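# Flip the steel cup mouth-down onto the bench plate

## Task

Take the steel cup that currently has its open end facing up, invert it, and set it upright on the bench plate with its open end facing down; the gripper must have released the cup at the end.

## Robot and tools

ROBOT. Two arms, left_arm and right_arm, each with a two-finger parallel gripper. Everything is reported in one scene frame. The origin is on the table surface midway between the arms, +x points out across the table, +z points up, and left_arm sits on the +y side. Base positions: left_arm (-0.030, +0.234, 0) m, right_arm (-0.016, -0.342, 0) m, each yawed slightly. The names left and right do not refer to image sides. In a gripper's own frame the fingers extend along +z and close along y. The reported end_effector_position is the spot between the finger pads, roughly 1 cm short of the fingertips. Joint limits in rad, base to wrist: waist -2.618..3.054, shoulder 0..3.142, elbow 0..3.142, wrist pitch -1.571..1.571, wrist yaw -1.571..1.571, wrist roll -2.094..2.094. The elbow cannot fully straighten.

ROW FORMAT. A row always holds 14 numbers, each in [-1, 1]: dx, dy, dz, rx, ry, rz, opening for left_arm, followed by the same seven for right_arm, even if one arm should stay still. dx..rz are offsets, not a pose: they are expressed in that gripper's own axes and measured from its measured pose at the start of the action (for a call's first action, the last pose a result reported). Scale: 1.0 equals 0.6 m of translation or 180 degrees of rotation; rx, ry, rz form a single rotation vector. Opening is absolute, not an offset: +1 is fully open (0.094 m), -1 closed. Optionally 12 more numbers in [0, 1] may follow: per-joint stiffness multipliers, left_arm's six then right_arm's six in Joint positions order; they persist until changed.

execute_actions(actions): a list of up to 15 actions, each a list of up to 15 rows. Each row lasts one control step (1/30 s); an action always spans 15 steps, so a short one repeats its final row. All rows of an action are offsets from the same start pose, not chained. An empty list just returns the current state and images. Each control step, the commanded pose is clamped to within 70 mm and 16 degrees of the measured pose, so large offsets need several actions; after an action the arm only continues to its last clamped pose. When position and orientation conflict, position wins.

move(target, speed, blocking): target is one 14-number row (stiffness optional) of offsets from the pose in the latest result that showed one. Each gripper travels in a straight line; both finish together, in 0.5 to 10 s (cut off at 10 s, possibly short). speed is m/s, 0.002 to 0.5, default 0.25; rotation rate is capped at twice that in rad/s. Rotations take the shorter way. Paths ignore obstacles and the other arm, and the hand may lag, drift or overshoot the speed, especially near full reach. Opening is sent at the start. With blocking=false you get a result after 0.5 s while motion continues; until a result shows it ended, only wait or stop are accepted. The result adds a move: line giving the ending (done, off_target, moving, held, fault), acting limits (paced = pose was clipped; held = a check blocked some steps, after which the arm may speed up) and each gripper's remaining distance.

wait(seconds): 0 to 10; lets time pass with last commands held, returning early if a running move finishes. stop(): brakes a running move; faster moves need more braking distance; fingers are not stopped. zoom_image(camera, region): region [x0, y0, x1, y1] in pixels, at most 504 by 504, on that camera's latest image. read_manual(section): only "licences"; no motion. finished_scene(scene): ends the given scene irreversibly once the goal holds; replying without a tool call also ends things.

RESULTS. The state line lists, per arm, position in metres and quat_wxyz in the scene frame; values can be somewhat off, more at long reach. Hand target lines show where the controller is currently driving each gripper. A pose unreachable line means the clearance check altered or blocked that arm's command. grip_measured gives finger opening on the command scale; the last Joint positions entry is opening in metres; readings may be off by about 1 mm. Joint torques are total drive output, nonzero even in free air, noisy and offset. FAULT lines mark arm stops. MOTOR HOT appears at 75 °C; at 90 °C that arm halts for 10 s; at 100 °C it goes limp and drops.

CAMERAS. cam_head_left, cam_head_right, cam_high, cam_low, cam_left_wrist, cam_right_wrist, all 504x504, delivered in that order. Calibration (intrinsics, distortion, world-to-camera transforms) is supplied but may be off by a few degrees and millimetres; wrist camera poses follow the arm's joints.

PRACTICAL NOTES. Arms tend to settle a centimetre or more low, and repeated zero offsets let them sink further; to hold an arm, send it the offset back to its desired pose in the first call of a reply, then zeros, aiming higher if it still sags. To grip, command an opening about 0.03 below grip_measured for a firm hold (less for lighter); pad force is roughly 50 to 62 N. The robot keeps its last command while you think. Occasional tugs on held parts or pushes on loose objects may occur. Avoid: arm-to-arm contact or pressing, knocking or placing anything off the table, dropping or slamming the cup, fast impacts, and targets set far past a contact point, which press hard. Finish with the cup inverted on the plate and the fingers open.

Each tool is called after "Request:" as name([rows], argument=value, ...), one row to a line, values as JSON.

## Session

Request:
execute_actions(actions=[])

Scene clock: 0.00 s.
left_arm: end_effector_position=(+0.4761, +0.4018, +0.1796) grip_measured=+1.000 end_effector_quat_wxyz=(+0.331, +0.679, +0.654, +0.049) | right_arm: end_effector_position=(+0.2306, -0.5669, +0.3161) grip_measured=+1.000 end_effector_quat_wxyz=(+0.199, -0.433, +0.859, -0.184)
Joint positions: left_arm=[ 0.654  2.486  2.676 -1.455  0.619  2.025  0.094] | right_arm=[-0.855  1.565  1.954 -1.499 -0.312 -1.767  0.094]
Joint velocities: left_arm=[ 0.002 -0.012 -0.007 -0.022  0.022 -0.051  0.   ] | right_arm=[ 0.022 -0.007  0.017  0.007 -0.051 -0.051  0.   ]
Joint torques (N m, as the arm reports them, + toward a larger angle): no reading
Hand target (left_arm): +0.475, +0.398, +0.187; +0.339, +0.677, +0.652, +0.047
Hand target (right_arm): +0.231, -0.564, +0.320; +0.206, -0.432, +0.858, -0.185
Joint stiffness scale: left_arm=[1. 1. 1. 1. 1. 1.] | right_arm=[1. 1. 1. 1. 1. 1.]
camera_calibration (this result's frames):
cam_left_wrist: T_world_to_cam=[[-0.842372, -0.00436128, -0.53888, 0.50674], [-0.154381, 0.960009, 0.233558, -0.30711], [0.516311, 0.279935, -0.809358, -0.11478], [0, 0, 0, 1]] pos_world=[0.438713, 0.329169, 0.251902]
cam_right_wrist: T_world_to_cam=[[0.621835, -0.617073, 0.482225, -0.641582], [-0.768555, -0.362525, 0.527161, -0.175663], [-0.150479, -0.698424, -0.699686, -0.0300105], [0, 0, 0, 1]] pos_world=[0.259436, -0.480545, 0.380991]

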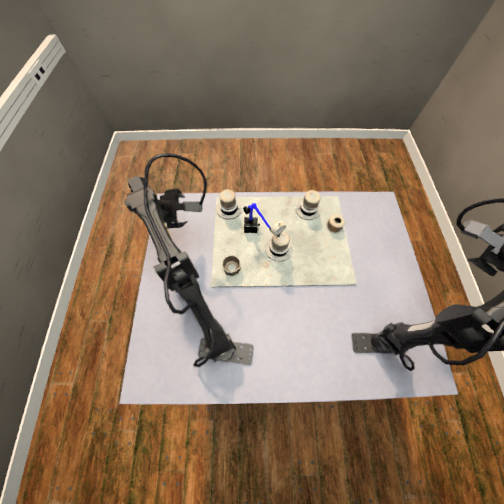

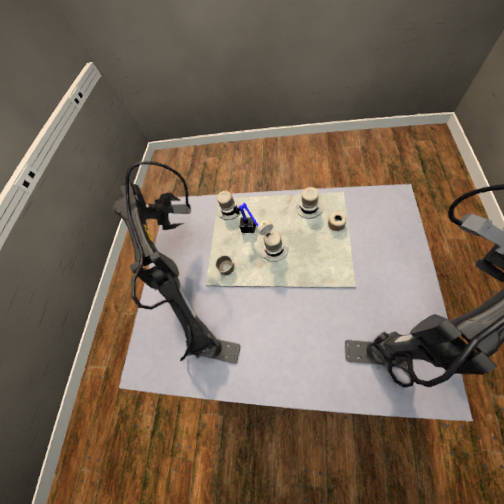

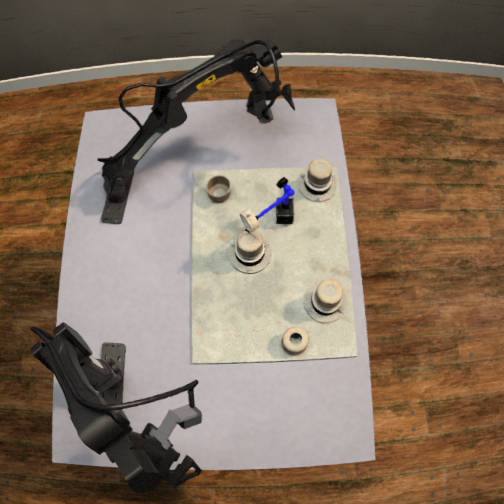

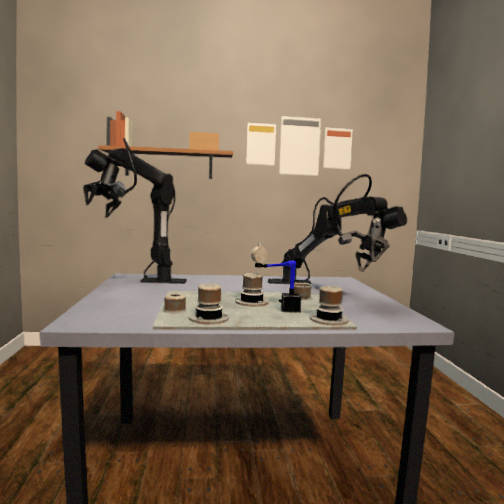

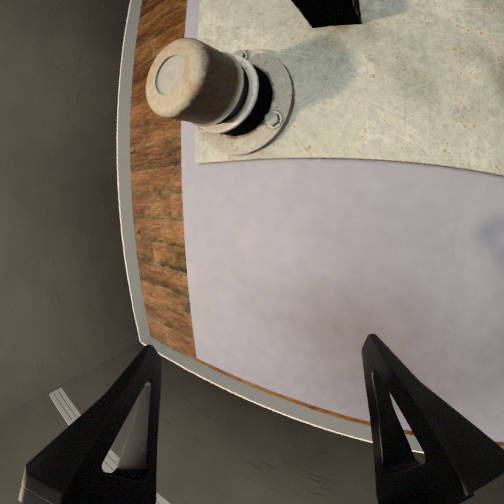

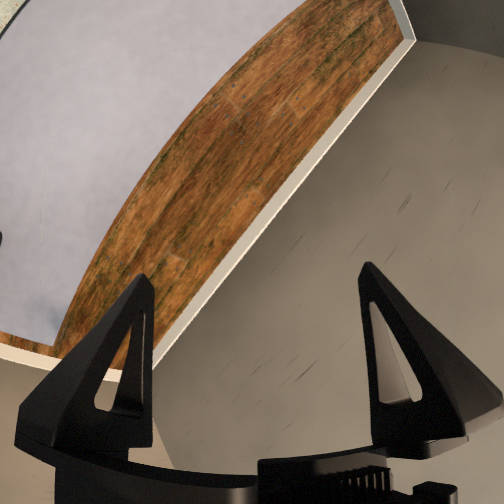

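Request:
zoom_image(camera="cam_high", region=[170, 130, 370, 370])

Region (170, 130, 370, 370) of cam_high's 504x504 image, scaled by 2.100, with more detail than that image has.

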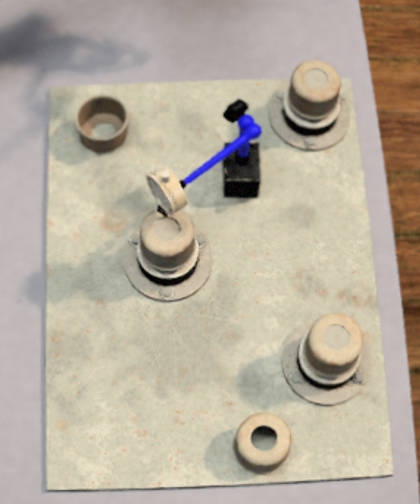

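Request:
move(target=[-0.278,-0.356,0.0675,0.174,0.129,-0.0115,1,-0.618,0.518,-0.059,-0.574,-0.129,0.348,1], speed=0.4)

Scene clock: 7.43 s.
left_arm: end_effector_position=(+0.3008, +0.2193, +0.0931) grip_measured=+1.000 end_effector_quat_wxyz=(+0.004, +0.709, +0.705, +0.005) | right_arm: end_effector_position=(+0.2088, -0.0866, +0.2496) grip_measured=+1.000 end_effector_quat_wxyz=(-0.009, +0.009, +0.720, +0.694)
Joint positions: left_arm=[ 0.093  1.794  1.416 -1.182 -0.002  1.527  0.094] | right_arm=[ 0.379  1.258  0.585  0.56  -1.243  1.489  0.094]
Joint velocities: left_arm=[ 0.007  0.012 -0.012 -0.022  0.022  0.037  0.   ] | right_arm=[-0.017 -0.007 -0.017 -0.037 -0.037  0.037  0.   ]
Joint torques (N m, as the arm reports them, + toward a larger angle): left_arm=[ -0.36 -11.04   4.36   0.21  -0.03  -0.09] | right_arm=[ 0.77 -5.33  5.72  1.52 -0.03 -0.01]
Hand target (left_arm): +0.290, +0.219, +0.096; -0.002, +0.707, +0.707, -0.001
Hand target (right_arm): +0.206, -0.086, +0.250; -0.005, +0.004, +0.718, +0.696
Off the commanded pose (left_arm): 0.012 m, 1 deg.
Off the commanded pose (right_arm): 0.012 m, 3 deg.
Joint stiffness scale: left_arm=[1. 1. 1. 1. 1. 1.] | right_arm=[1. 1. 1. 1. 1. 1.]
move: off_target (left_arm, right_arm); limits=paced
camera_calibration (this result's frames):
cam_left_wrist: T_world_to_cam=[[-0.996829, 0.0787458, -0.0114349, 0.290748], [0.0540317, 0.775348, 0.629218, -0.197756], [0.0584143, 0.626605, -0.777145, 0.0155796], [0, 0, 0, 1]] pos_world=[0.299601, 0.120672, 0.139864]
cam_right_wrist: T_world_to_cam=[[-0.102525, -0.0458376, -0.993674, 0.269542], [-0.617617, -0.780133, 0.0997115, 0.0557171], [-0.779768, 0.623933, 0.0516731, 0.314043], [0, 0, 0, 1]] pos_world=[0.306927, -0.14012, 0.246053]

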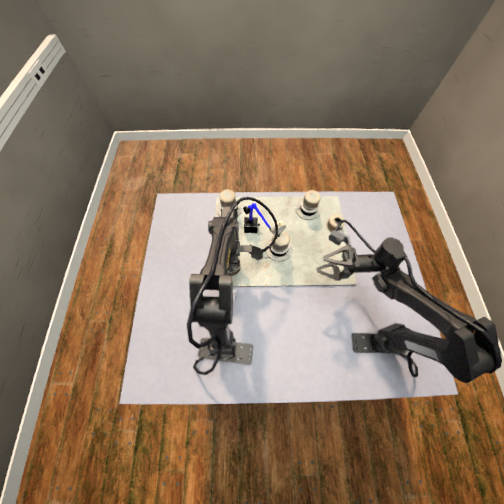

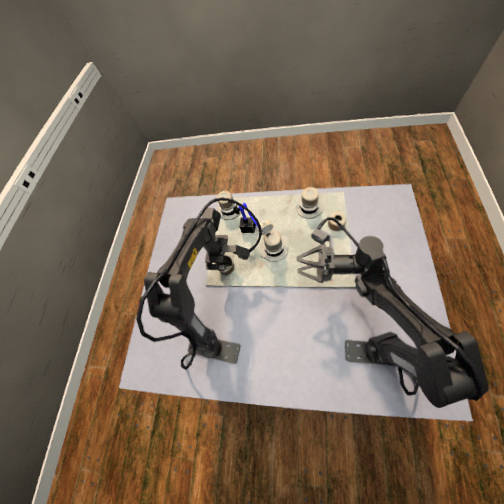

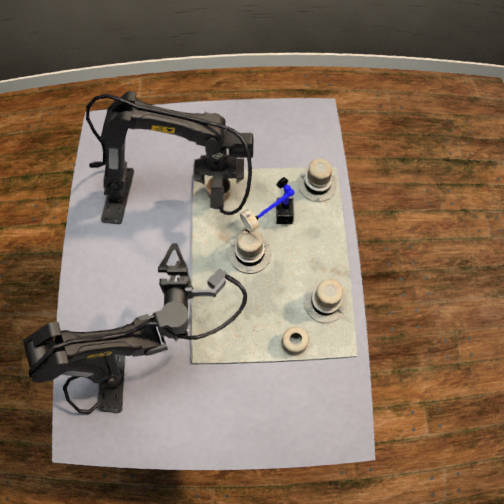

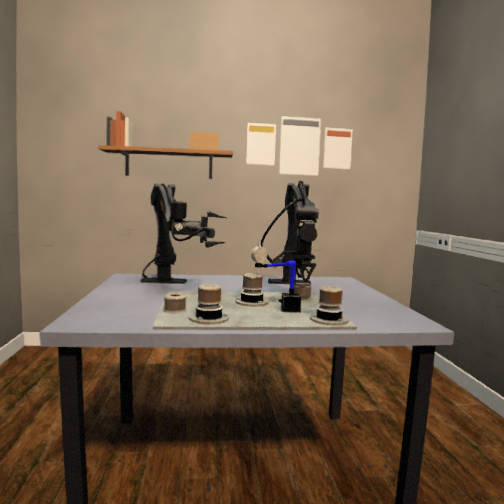

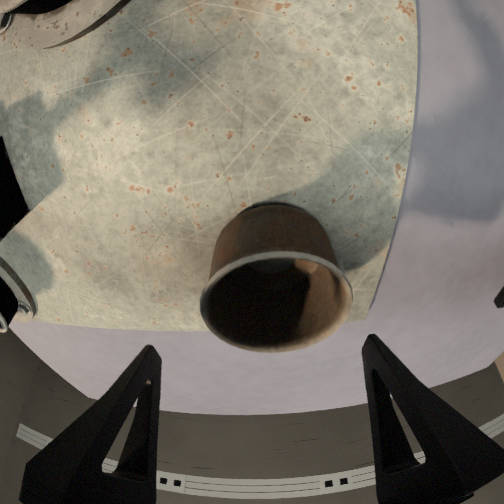

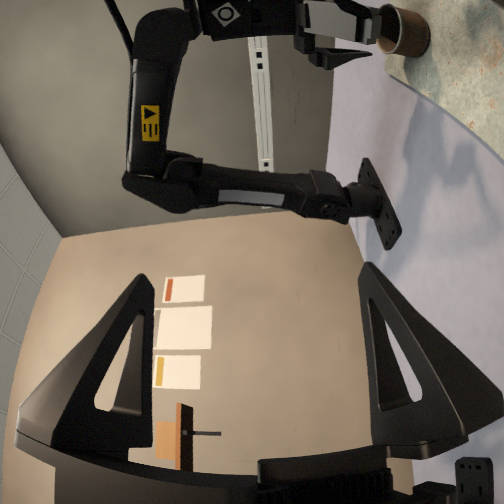

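Request:
move(target=[-0.008,-0.026,0.08,0,0,0,1,0,0.015,0,-0.008,0,-0.008,1], speed=0.1)

Scene clock: 8.87 s.
left_arm: end_effector_position=(+0.2891, +0.2172, +0.0468) grip_measured=+1.000 end_effector_quat_wxyz=(+0.002, +0.709, +0.706, +0.004) | right_arm: end_effector_position=(+0.2094, -0.0864, +0.2574) grip_measured=+1.000 end_effector_quat_wxyz=(-0.004, +0.005, +0.713, +0.701)
Joint positions: left_arm=[ 0.084  1.794  1.227 -0.995 -0.003  1.518  0.094] | right_arm=[ 0.379  1.258  0.585  0.622 -1.243  1.535  0.094]
Joint velocities: left_arm=[-0.017  0.017  0.022  0.007  0.066 -0.081  0.   ] | right_arm=[-0.022 -0.022 -0.002 -0.051 -0.007 -0.066  0.   ]
Joint torques (N m, as the arm reports them, + toward a larger angle): left_arm=[-0.54 -9.34  4.11  0.54 -0.01 -0.1 ] | right_arm=[ 0.1  -4.36  6.43  1.54 -0.02 -0.01]
Hand target (left_arm): +0.287, +0.215, +0.045; +0.003, +0.709, +0.705, +0.004
Hand target (right_arm): +0.209, -0.086, +0.259; -0.000, -0.000, +0.711, +0.703
Off the commanded pose (left_arm): 0.005 m, 0 deg.
Off the commanded pose (right_arm): 0.001 m, 1 deg.
Joint stiffness scale: left_arm=[1. 1. 1. 1. 1. 1.] | right_arm=[1. 1. 1. 1. 1. 1.]
move: done
camera_calibration (this result's frames):
cam_left_wrist: T_world_to_cam=[[-0.996886, 0.0783664, -0.00876755, 0.278686], [0.0553746, 0.774861, 0.629701, -0.166668], [0.0561411, 0.627255, -0.776788, -0.0178935], [0, 0, 0, 1]] pos_world=[0.288052, 0.118529, 0.093495]
cam_right_wrist: T_world_to_cam=[[-0.0902475, -0.025969, -0.995581, 0.276984], [-0.619661, -0.781128, 0.0765463, 0.0617632], [-0.779664, 0.62383, 0.0544029, 0.313241], [0, 0, 0, 1]] pos_world=[0.307492, -0.139971, 0.253991]

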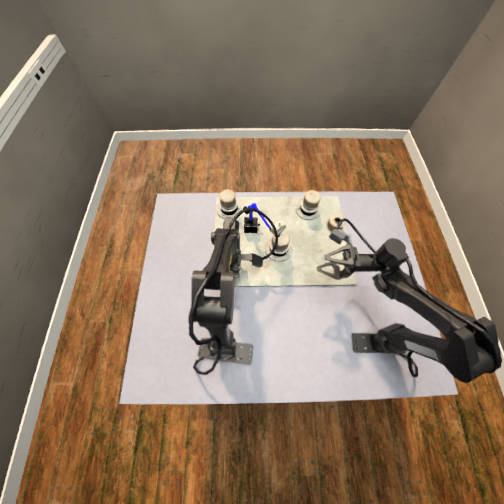

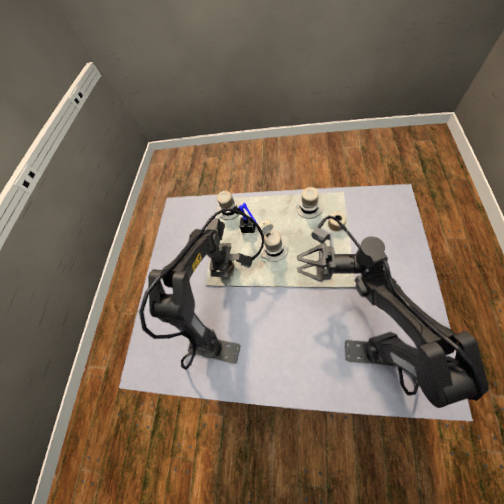

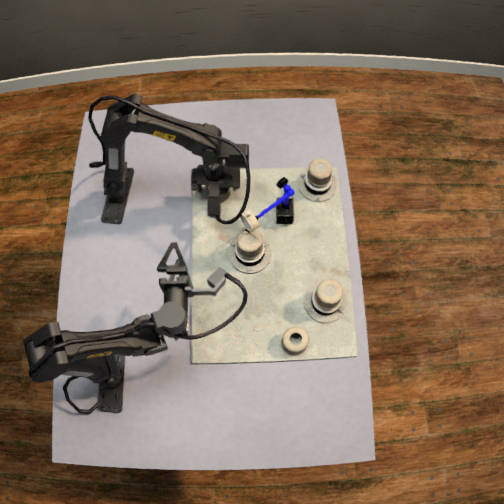

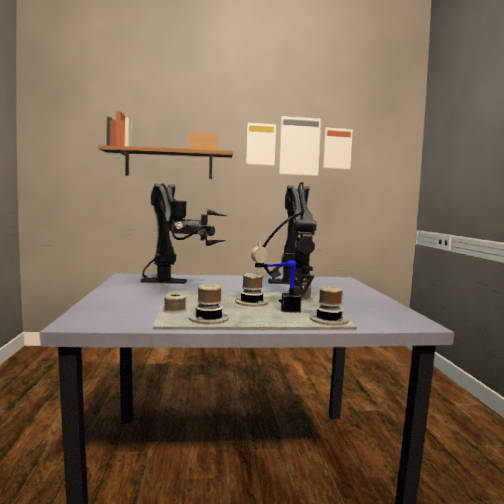

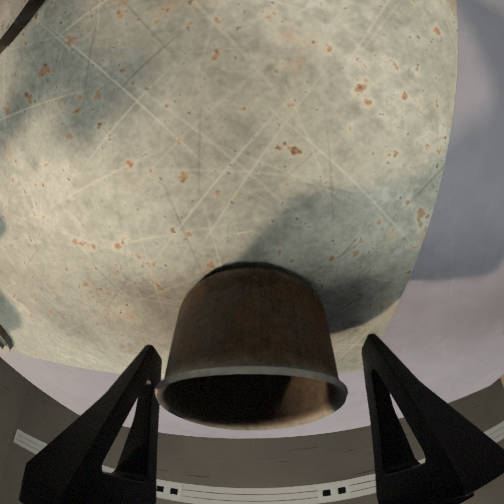

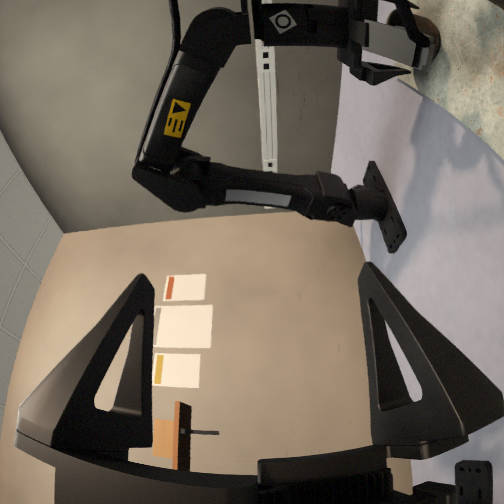

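Request:
move(target=[0,0,0,0,0,0,0.45,0,0.003,0,-0.002,0,-0.004,1], speed=0.1)

Request:
move(target=[-0.392,-0.145,-0.38,0,-0.5,0,0.45,0,0,0,0,0,0,1], speed=0.3)

Request:
zoom_image(camera="cam_low", region=[180, 180, 300, 260])

Request:
zoom_image(camera="cam_high", region=[120, 170, 240, 310])

Scene clock: 9.97 s.
left_arm: end_effector_position=(+0.2904, +0.2173, +0.0468) grip_measured=+0.484 end_effector_quat_wxyz=(+0.004, +0.709, +0.706, +0.006) | right_arm: end_effector_position=(+0.2094, -0.0864, +0.2579) grip_measured=+1.000 end_effector_quat_wxyz=(-0.004, +0.005, +0.712, +0.702)
Joint positions: left_arm=[ 0.084  1.794  1.227 -0.99  -0.004  1.518  0.07 ] | right_arm=[ 0.379  1.258  0.585  0.626 -1.243  1.539  0.094]
Joint velocities: left_arm=[ 0.002 -0.012 -0.012 -0.022 -0.037  0.081 -0.001] | right_arm=[ 0.022 -0.017 -0.012 -0.007  0.066 -0.037  0.   ]
Joint torques (N m, as the arm reports them, + toward a larger angle): left_arm=[-0.03 -8.74  5.82  0.35 -0.01 -0.04] | right_arm=[ 0.03 -4.31  6.44  1.52 -0.01 -0.02]
Hand target (left_arm): +0.289, +0.217, +0.047; +0.003, +0.709, +0.706, +0.004
Hand target (right_arm): +0.209, -0.086, +0.259; +0.000, +0.000, +0.711, +0.703
Off the commanded pose (left_arm): 0.001 m, 0 deg.
Off the commanded pose (right_arm): 0.001 m, 1 deg.
Joint stiffness scale: left_arm=[1. 1. 1. 1. 1. 1.] | right_arm=[1. 1. 1. 1. 1. 1.]
move: done
camera_calibration (this result's frames):
cam_left_wrist: T_world_to_cam=[[-0.996825, 0.0783628, -0.0140818, 0.280241], [0.0519633, 0.774333, 0.630641, -0.165789], [0.0603229, 0.627907, -0.775947, -0.0194331], [0, 0, 0, 1]] pos_world=[0.289139, 0.118618, 0.0934209]
cam_right_wrist: T_world_to_cam=[[-0.0908293, -0.0247391, -0.995559, 0.277694], [-0.619668, -0.781181, 0.075947, 0.0618983], [-0.77959, 0.623815, 0.0556241, 0.312896], [0, 0, 0, 1]] pos_world=[0.30751, -0.139965, 0.254355]

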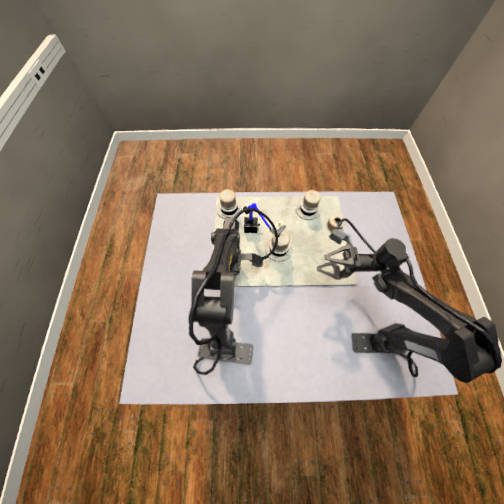

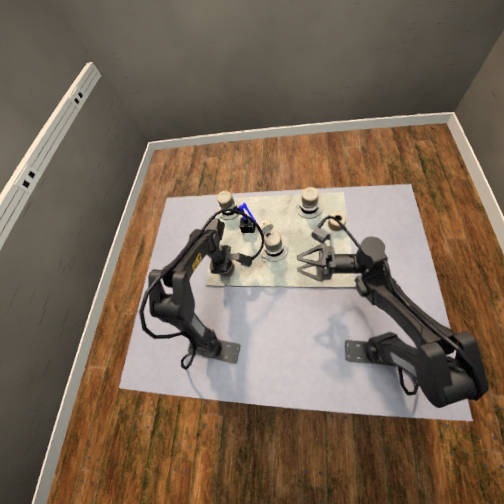

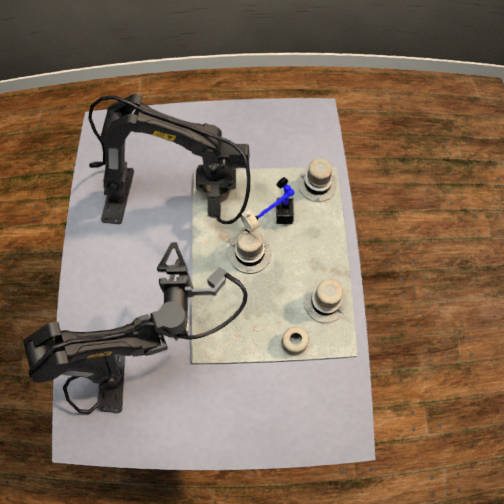

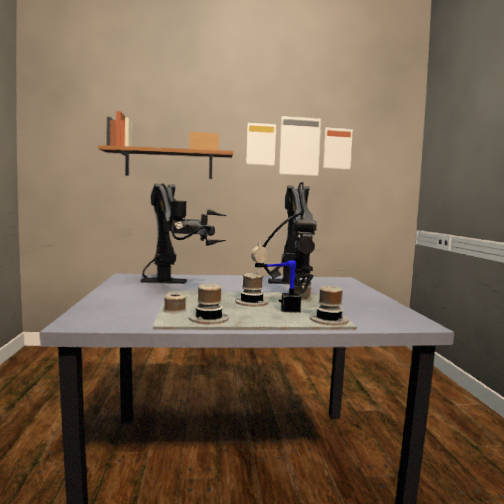

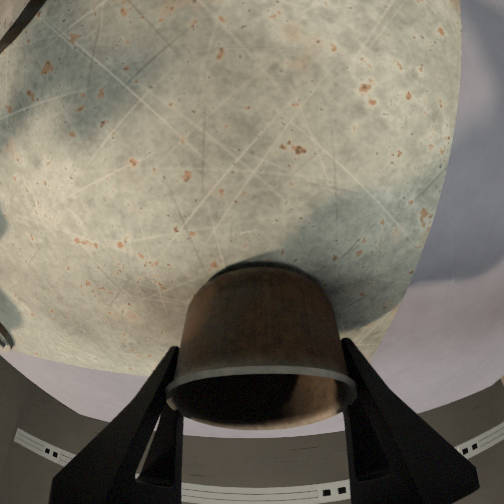

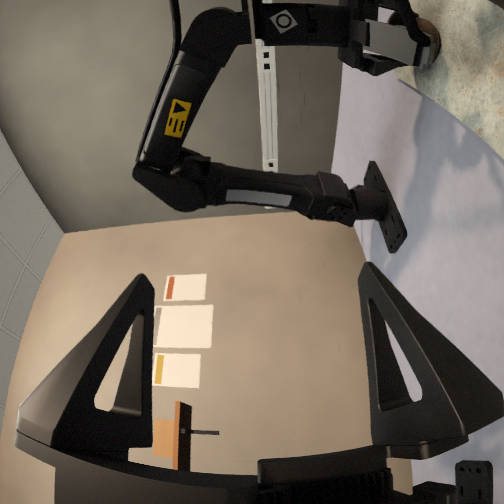

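Scene clock: 14.33 s.
left_arm: end_effector_position=(+0.2035, -0.0172, +0.2624) grip_measured=+0.484 end_effector_quat_wxyz=(+0.488, +0.502, +0.512, -0.497) | right_arm: end_effector_position=(+0.2094, -0.0864, +0.2579) grip_measured=+1.000 end_effector_quat_wxyz=(-0.004, +0.005, +0.712, +0.702)
Joint positions: left_arm=[-0.166  1.268  0.636  0.538  1.263  0.072  0.07 ] | right_arm=[ 0.379  1.258  0.585  0.626 -1.243  1.539  0.094]
Joint velocities: left_arm=[-0.007 -0.037 -0.007  0.051  0.007 -0.037  0.   ] | right_arm=[ 0.012 -0.012  0.007 -0.037 -0.022  0.051  0.   ]
Joint torques (N m, as the arm reports them, + toward a larger angle): left_arm=[-0.71 -5.38  6.16  1.87 -0.03 -0.09] | right_arm=[ 0.   -4.38  6.62  1.37  0.   -0.02]
Hand target (left_arm): +0.200, -0.018, +0.269; +0.501, +0.509, +0.497, -0.493
Hand target (right_arm): +0.209, -0.086, +0.258; -0.004, +0.005, +0.712, +0.702
Off the commanded pose (left_arm): 0.011 m, 2 deg.
Off the commanded pose (right_arm): 0.000 m, 0 deg.
Joint stiffness scale: left_arm=[1. 1. 1. 1. 1. 1.] | right_arm=[1. 1. 1. 1. 1. 1.]
move: off_target (left_arm)
camera_calibration (this result's frames):
cam_left_wrist: T_world_to_cam=[[-0.998458, 0.00202619, -0.0554813, 0.224946], [0.0434942, 0.649623, -0.759011, 0.248553], [0.034504, -0.760254, -0.648709, 0.248358], [0, 0, 0, 1]] pos_world=[0.205219, 0.0268931, 0.362247]
cam_right_wrist: T_world_to_cam=[[-0.0908293, -0.0247391, -0.995559, 0.277694], [-0.619668, -0.781181, 0.075947, 0.0618983], [-0.77959, 0.623815, 0.0556241, 0.312896], [0, 0, 0, 1]] pos_world=[0.30751, -0.139965, 0.254355]

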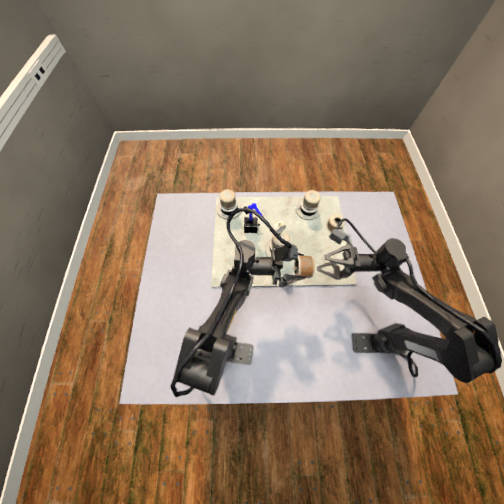

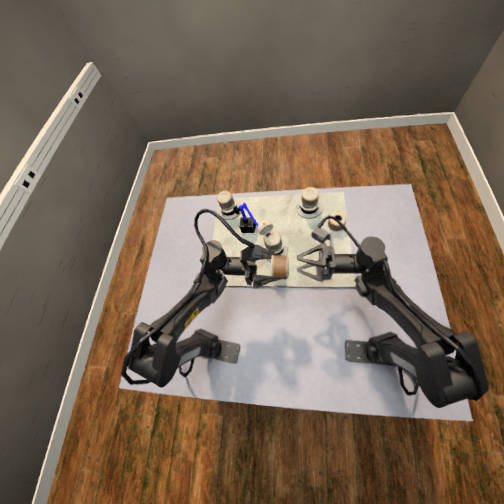

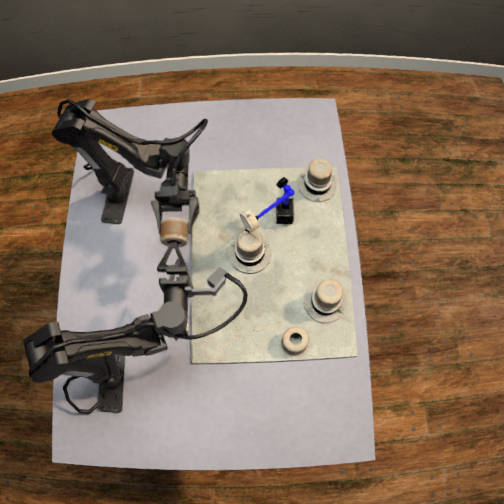

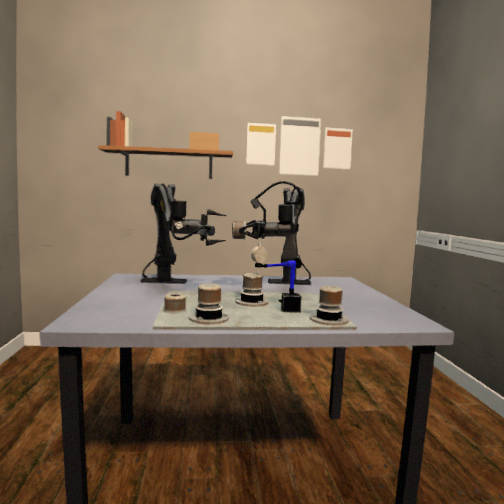

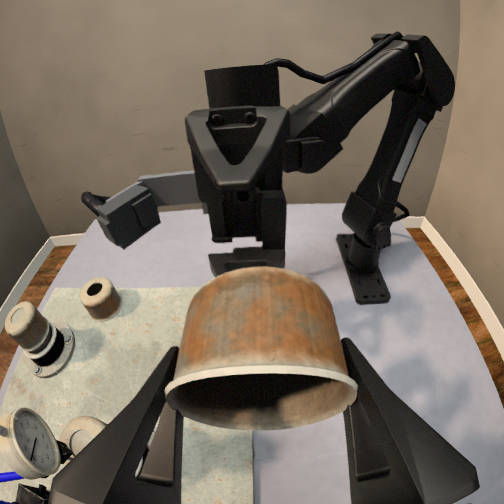

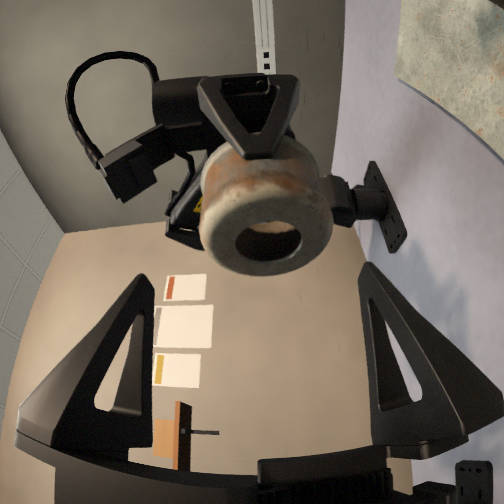

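Region (180, 180, 300, 260) of cam_low's 504x504 image, scaled by 4.200, with more detail than that image has.

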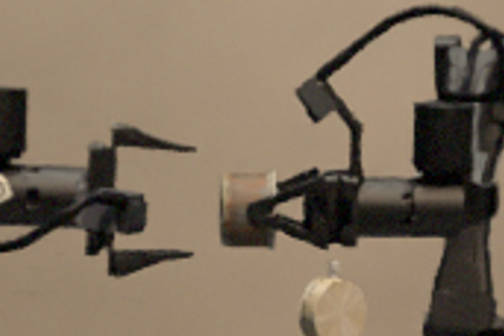

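Region (120, 170, 240, 310) of cam_high's 504x504 image, scaled by 3.600, with more detail than that image has; it fills the left 432 columns of this view, and the rest is white.

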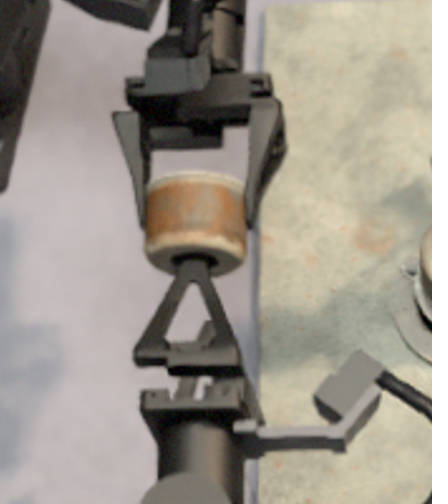

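Request:
move(target=[-0.011,-0.006,0.001,0.0015,-0.0054,0.0124,0.45,0,0.002,0.095,-0.002,0,-0.004,1], speed=0.08)

Request:
zoom_image(camera="cam_low", region=[180, 180, 300, 260])

Scene clock: 15.90 s.
left_arm: end_effector_position=(+0.2036, -0.0172, +0.2629) grip_measured=+0.484 end_effector_quat_wxyz=(+0.488, +0.502, +0.512, -0.498) | right_arm: end_effector_position=(+0.2049, -0.0342, +0.2470) grip_measured=+1.000 end_effector_quat_wxyz=(-0.012, +0.011, +0.718, +0.696)
Joint positions: left_arm=[-0.166  1.268  0.635  0.543  1.263  0.067  0.07 ] | right_arm=[ 0.578  1.357  0.623  0.67  -1.046  1.548  0.094]
Joint velocities: left_arm=[-0.002 -0.027 -0.007 -0.007 -0.007 -0.051 -0.001] | right_arm=[ 0.037  0.007  0.002 -0.007  0.037 -0.007  0.   ]
Joint torques (N m, as the arm reports them, + toward a larger angle): left_arm=[-0.55 -5.49  6.35  1.86  0.04 -0.08] | right_arm=[ 0.68 -4.31  9.03  1.65  0.02 -0.01]
Hand target (left_arm): +0.200, -0.018, +0.269; +0.500, +0.510, +0.497, -0.493
Hand target (right_arm): +0.209, -0.030, +0.258; +0.001, -0.000, +0.712, +0.702
Off the commanded pose (left_arm): 0.007 m, 2 deg.
Off the commanded pose (right_arm): 0.013 m, 2 deg.
Joint stiffness scale: left_arm=[1. 1. 1. 1. 1. 1.] | right_arm=[1. 1. 1. 1. 1. 1.]
move: off_target (right_arm)
camera_calibration (this result's frames):
cam_left_wrist: T_world_to_cam=[[-0.998491, 0.00181156, -0.0548917, 0.224836], [0.0429538, 0.648581, -0.759933, 0.249253], [0.0342251, -0.761143, -0.64768, 0.248434], [0, 0, 0, 1]] pos_world=[0.205288, 0.0270261, 0.362663]
cam_right_wrist: T_world_to_cam=[[-0.109046, -0.0414175, -0.993174, 0.270271], [-0.615885, -0.781437, 0.100209, 0.0939793], [-0.780253, 0.622608, 0.0597039, 0.276526], [0, 0, 0, 1]] pos_world=[0.303112, -0.0875344, 0.242498]

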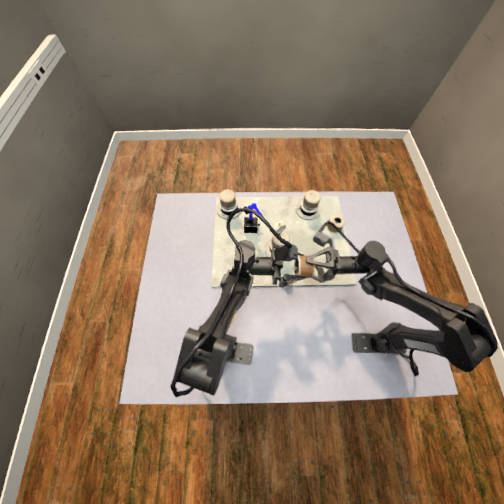

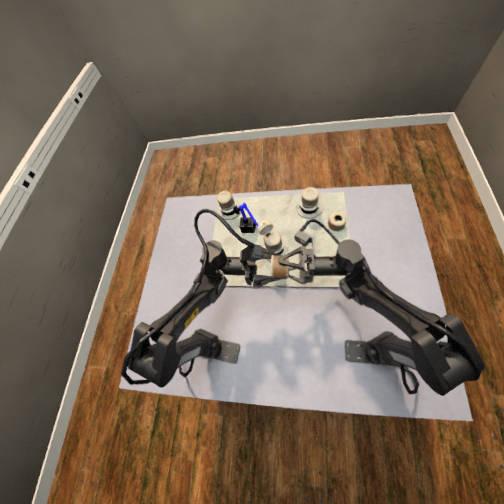

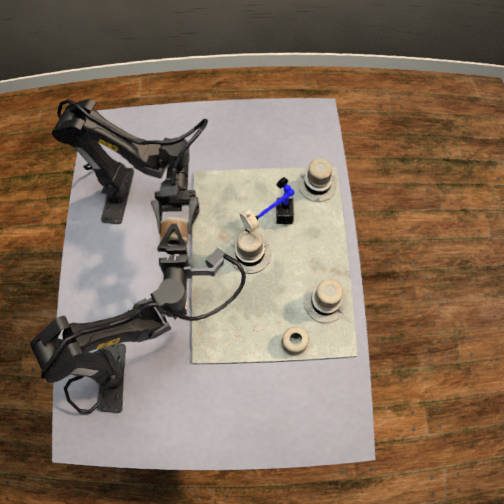

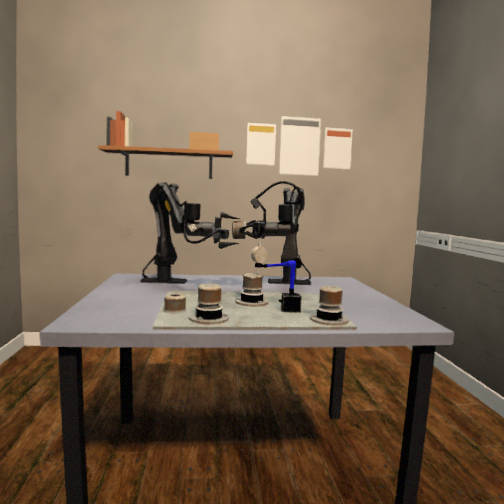

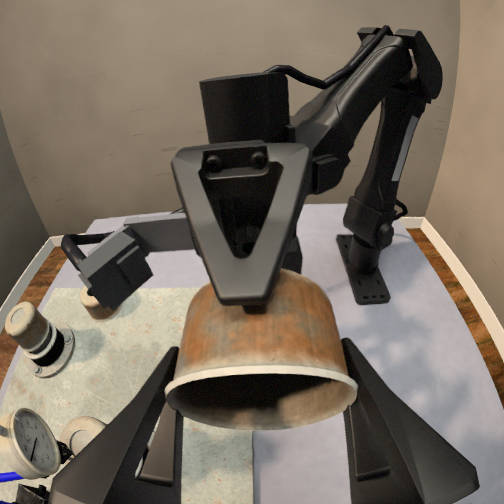

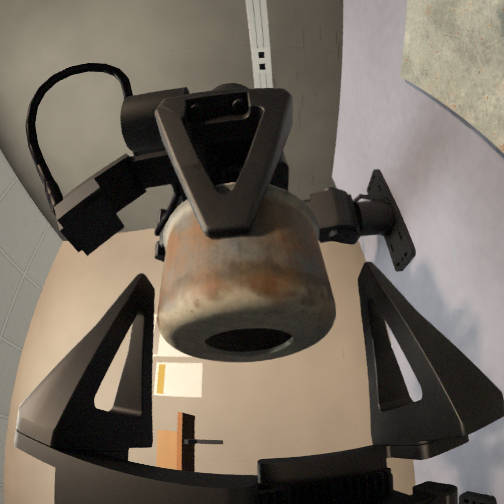

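Region (180, 180, 300, 260) of cam_low's 504x504 image, scaled by 4.200, with more detail than that image has.

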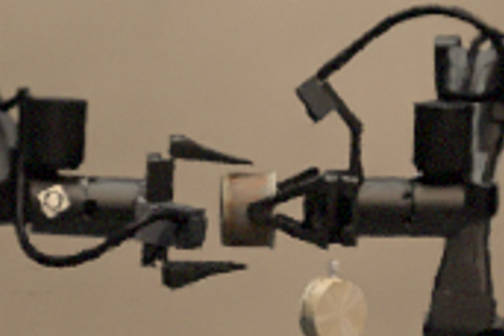

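Request:
move(target=[-0.011,-0.006,0.001,0.0015,-0.0054,0.0124,0.45,0.006,0.026,0.006,-0.007,0,-0.01,0.62], speed=0.05)

Scene clock: 17.00 s.
left_arm: end_effector_position=(+0.2035, -0.0171, +0.2621) grip_measured=+0.484 end_effector_quat_wxyz=(+0.486, +0.501, +0.514, -0.499) | right_arm: end_effector_position=(+0.2045, -0.0322, +0.2473) grip_measured=+0.623 end_effector_quat_wxyz=(-0.012, +0.014, +0.718, +0.696)
Joint positions: left_arm=[-0.166  1.268  0.635  0.536  1.263  0.067  0.07 ] | right_arm=[ 0.588  1.357  0.623  0.673 -1.032  1.555  0.076]
Joint velocities: left_arm=[-0.012  0.022 -0.017 -0.022 -0.051 -0.051 -0.   ] | right_arm=[-0.012 -0.012  0.002 -0.037  0.007 -0.022 -0.001]
Joint torques (N m, as the arm reports them, + toward a larger angle): left_arm=[-0.52 -5.52  6.26  1.91  0.05 -0.09] | right_arm=[ 1.01 -7.71  8.23  1.5   0.05 -0.02]
Hand target (left_arm): +0.200, -0.018, +0.269; +0.500, +0.510, +0.497, -0.493
Hand target (right_arm): +0.202, -0.030, +0.262; -0.000, -0.001, +0.711, +0.704
Off the commanded pose (left_arm): 0.008 m, 3 deg.
Off the commanded pose (right_arm): 0.016 m, 2 deg.
Joint stiffness scale: left_arm=[1. 1. 1. 1. 1. 1.] | right_arm=[1. 1. 1. 1. 1. 1.]
move: off_target (left_arm, right_arm)
camera_calibration (this result's frames):
cam_left_wrist: T_world_to_cam=[[-0.998811, 0.00191298, -0.0487139, 0.223167], [0.0382586, 0.650068, -0.758913, 0.249344], [0.0302155, -0.759874, -0.649368, 0.249214], [0, 0, 0, 1]] pos_world=[0.205832, 0.0268538, 0.361934]
cam_right_wrist: T_world_to_cam=[[-0.114095, -0.0402905, -0.992652, 0.271547], [-0.618828, -0.778779, 0.102738, 0.0953335], [-0.777196, 0.626003, 0.0639221, 0.273352], [0, 0, 0, 1]] pos_world=[0.302426, -0.085935, 0.242285]

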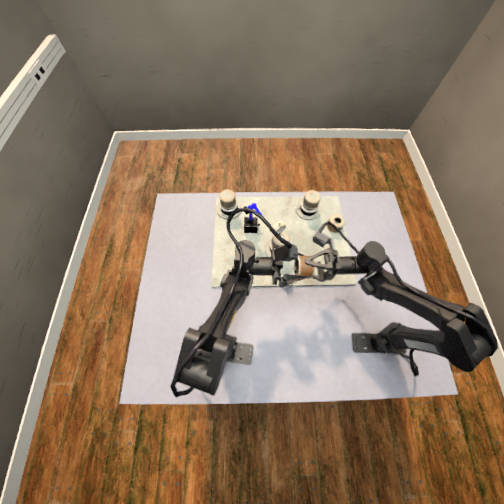

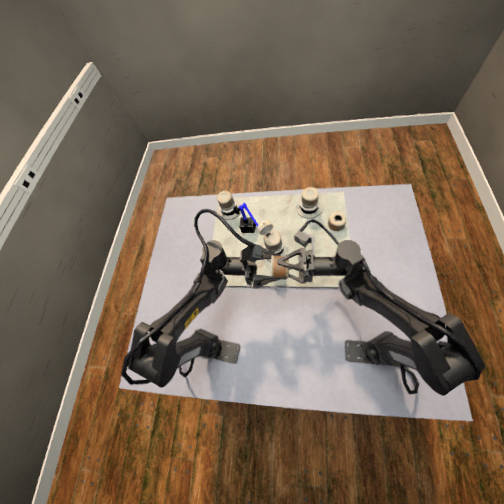

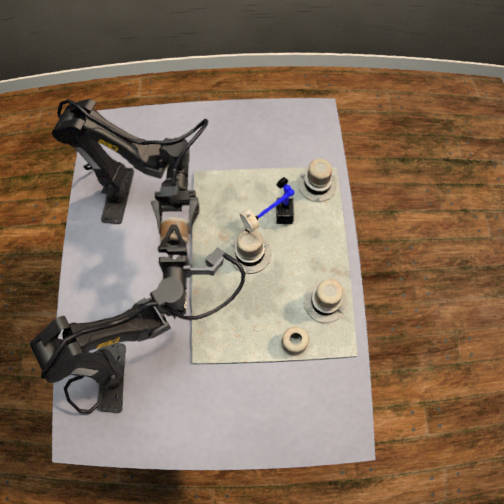

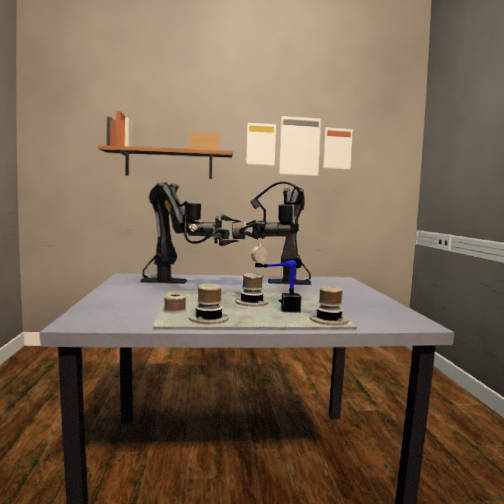

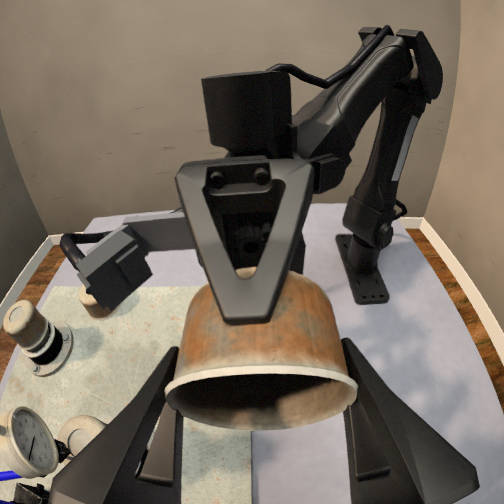

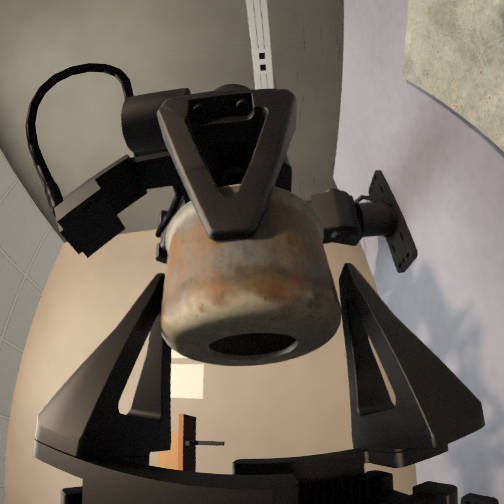

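Request:
move(target=[0,0,0,0,0,0,0.45,0,0.025,0.003,-0.007,0,-0.011,0.44], speed=0.05)

Scene clock: 17.93 s.
left_arm: end_effector_position=(+0.2034, -0.0171, +0.2604) grip_measured=+0.484 end_effector_quat_wxyz=(+0.482, +0.499, +0.517, -0.501) | right_arm: end_effector_position=(+0.2047, -0.0321, +0.2483) grip_measured=+0.472 end_effector_quat_wxyz=(-0.011, +0.013, +0.717, +0.697)
Joint positions: left_arm=[-0.166  1.269  0.635  0.525  1.263  0.067  0.07 ] | right_arm=[ 0.588  1.357  0.623  0.679 -1.032  1.558  0.069]
Joint velocities: left_arm=[ 0.017  0.007 -0.027 -0.007 -0.066  0.022  0.001] | right_arm=[-0.002 -0.007  0.007 -0.081 -0.007 -0.095 -0.   ]
Joint torques (N m, as the arm reports them, + toward a larger angle): left_arm=[-0.01 -4.46  6.88  1.57  0.07 -0.01] | right_arm=[ 0.56 -6.66  8.66  1.49  0.04  0.02]
Hand target (left_arm): +0.203, -0.017, +0.262; +0.486, +0.501, +0.514, -0.499
Hand target (right_arm): +0.205, -0.030, +0.262; +0.000, +0.002, +0.710, +0.704
Off the commanded pose (left_arm): 0.002 m, 1 deg.
Off the commanded pose (right_arm): 0.014 m, 2 deg.
Joint stiffness scale: left_arm=[1. 1. 1. 1. 1. 1.] | right_arm=[1. 1. 1. 1. 1. 1.]
move: off_target (right_arm)
camera_calibration (this result's frames):
cam_left_wrist: T_world_to_cam=[[-0.99931, 0.00207106, -0.0370796, 0.220086], [0.0294382, 0.652861, -0.756906, 0.249349], [0.0226402, -0.757475, -0.652471, 0.250509], [0, 0, 0, 1]] pos_world=[0.206922, 0.0265087, 0.360345]
cam_right_wrist: T_world_to_cam=[[-0.111164, -0.0371367, -0.993108, 0.272156], [-0.619774, -0.778575, 0.0984893, 0.0966253], [-0.776867, 0.626451, 0.0635335, 0.27346], [0, 0, 0, 1]] pos_world=[0.302582, -0.0859719, 0.24339]

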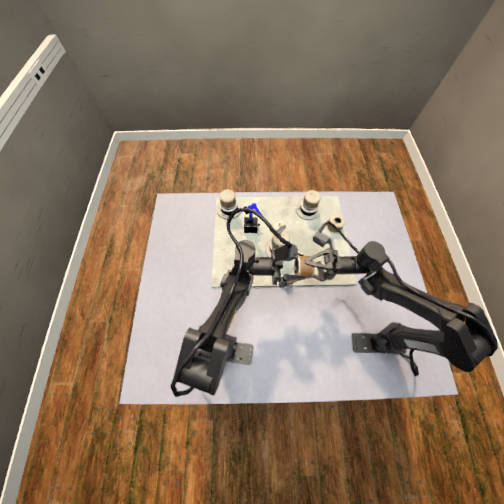

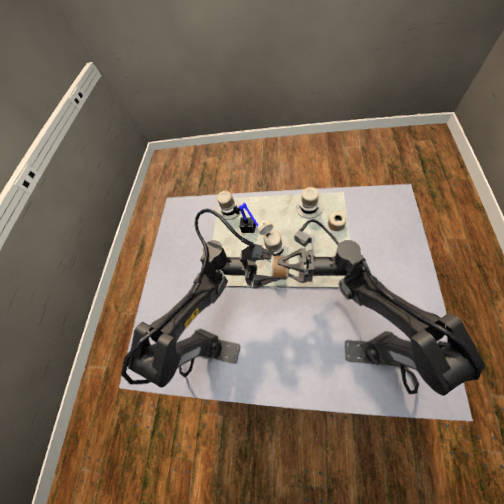

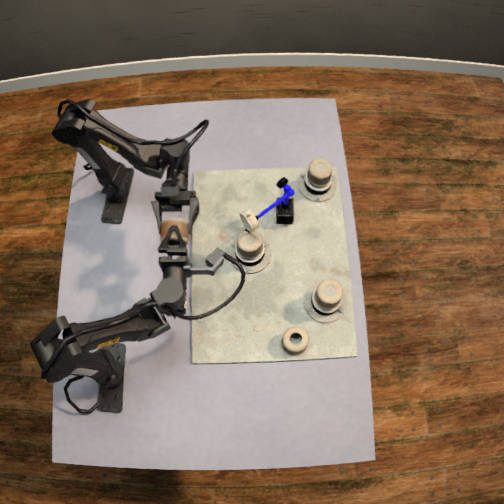

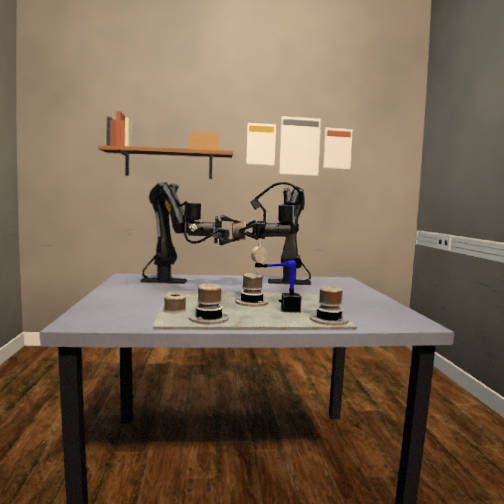

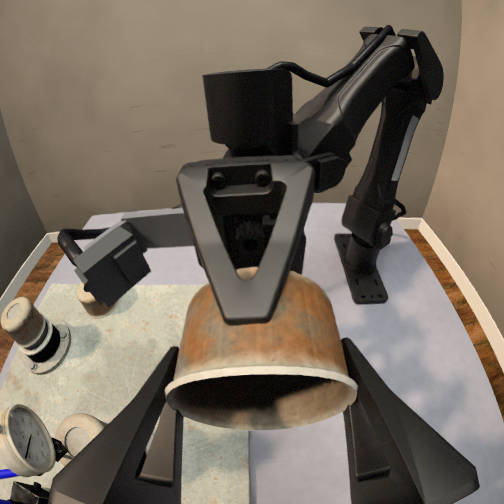

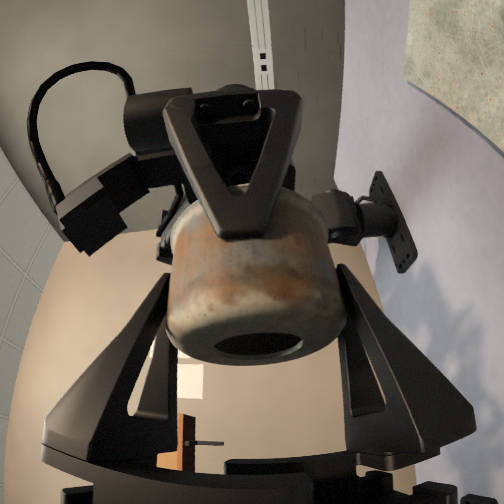

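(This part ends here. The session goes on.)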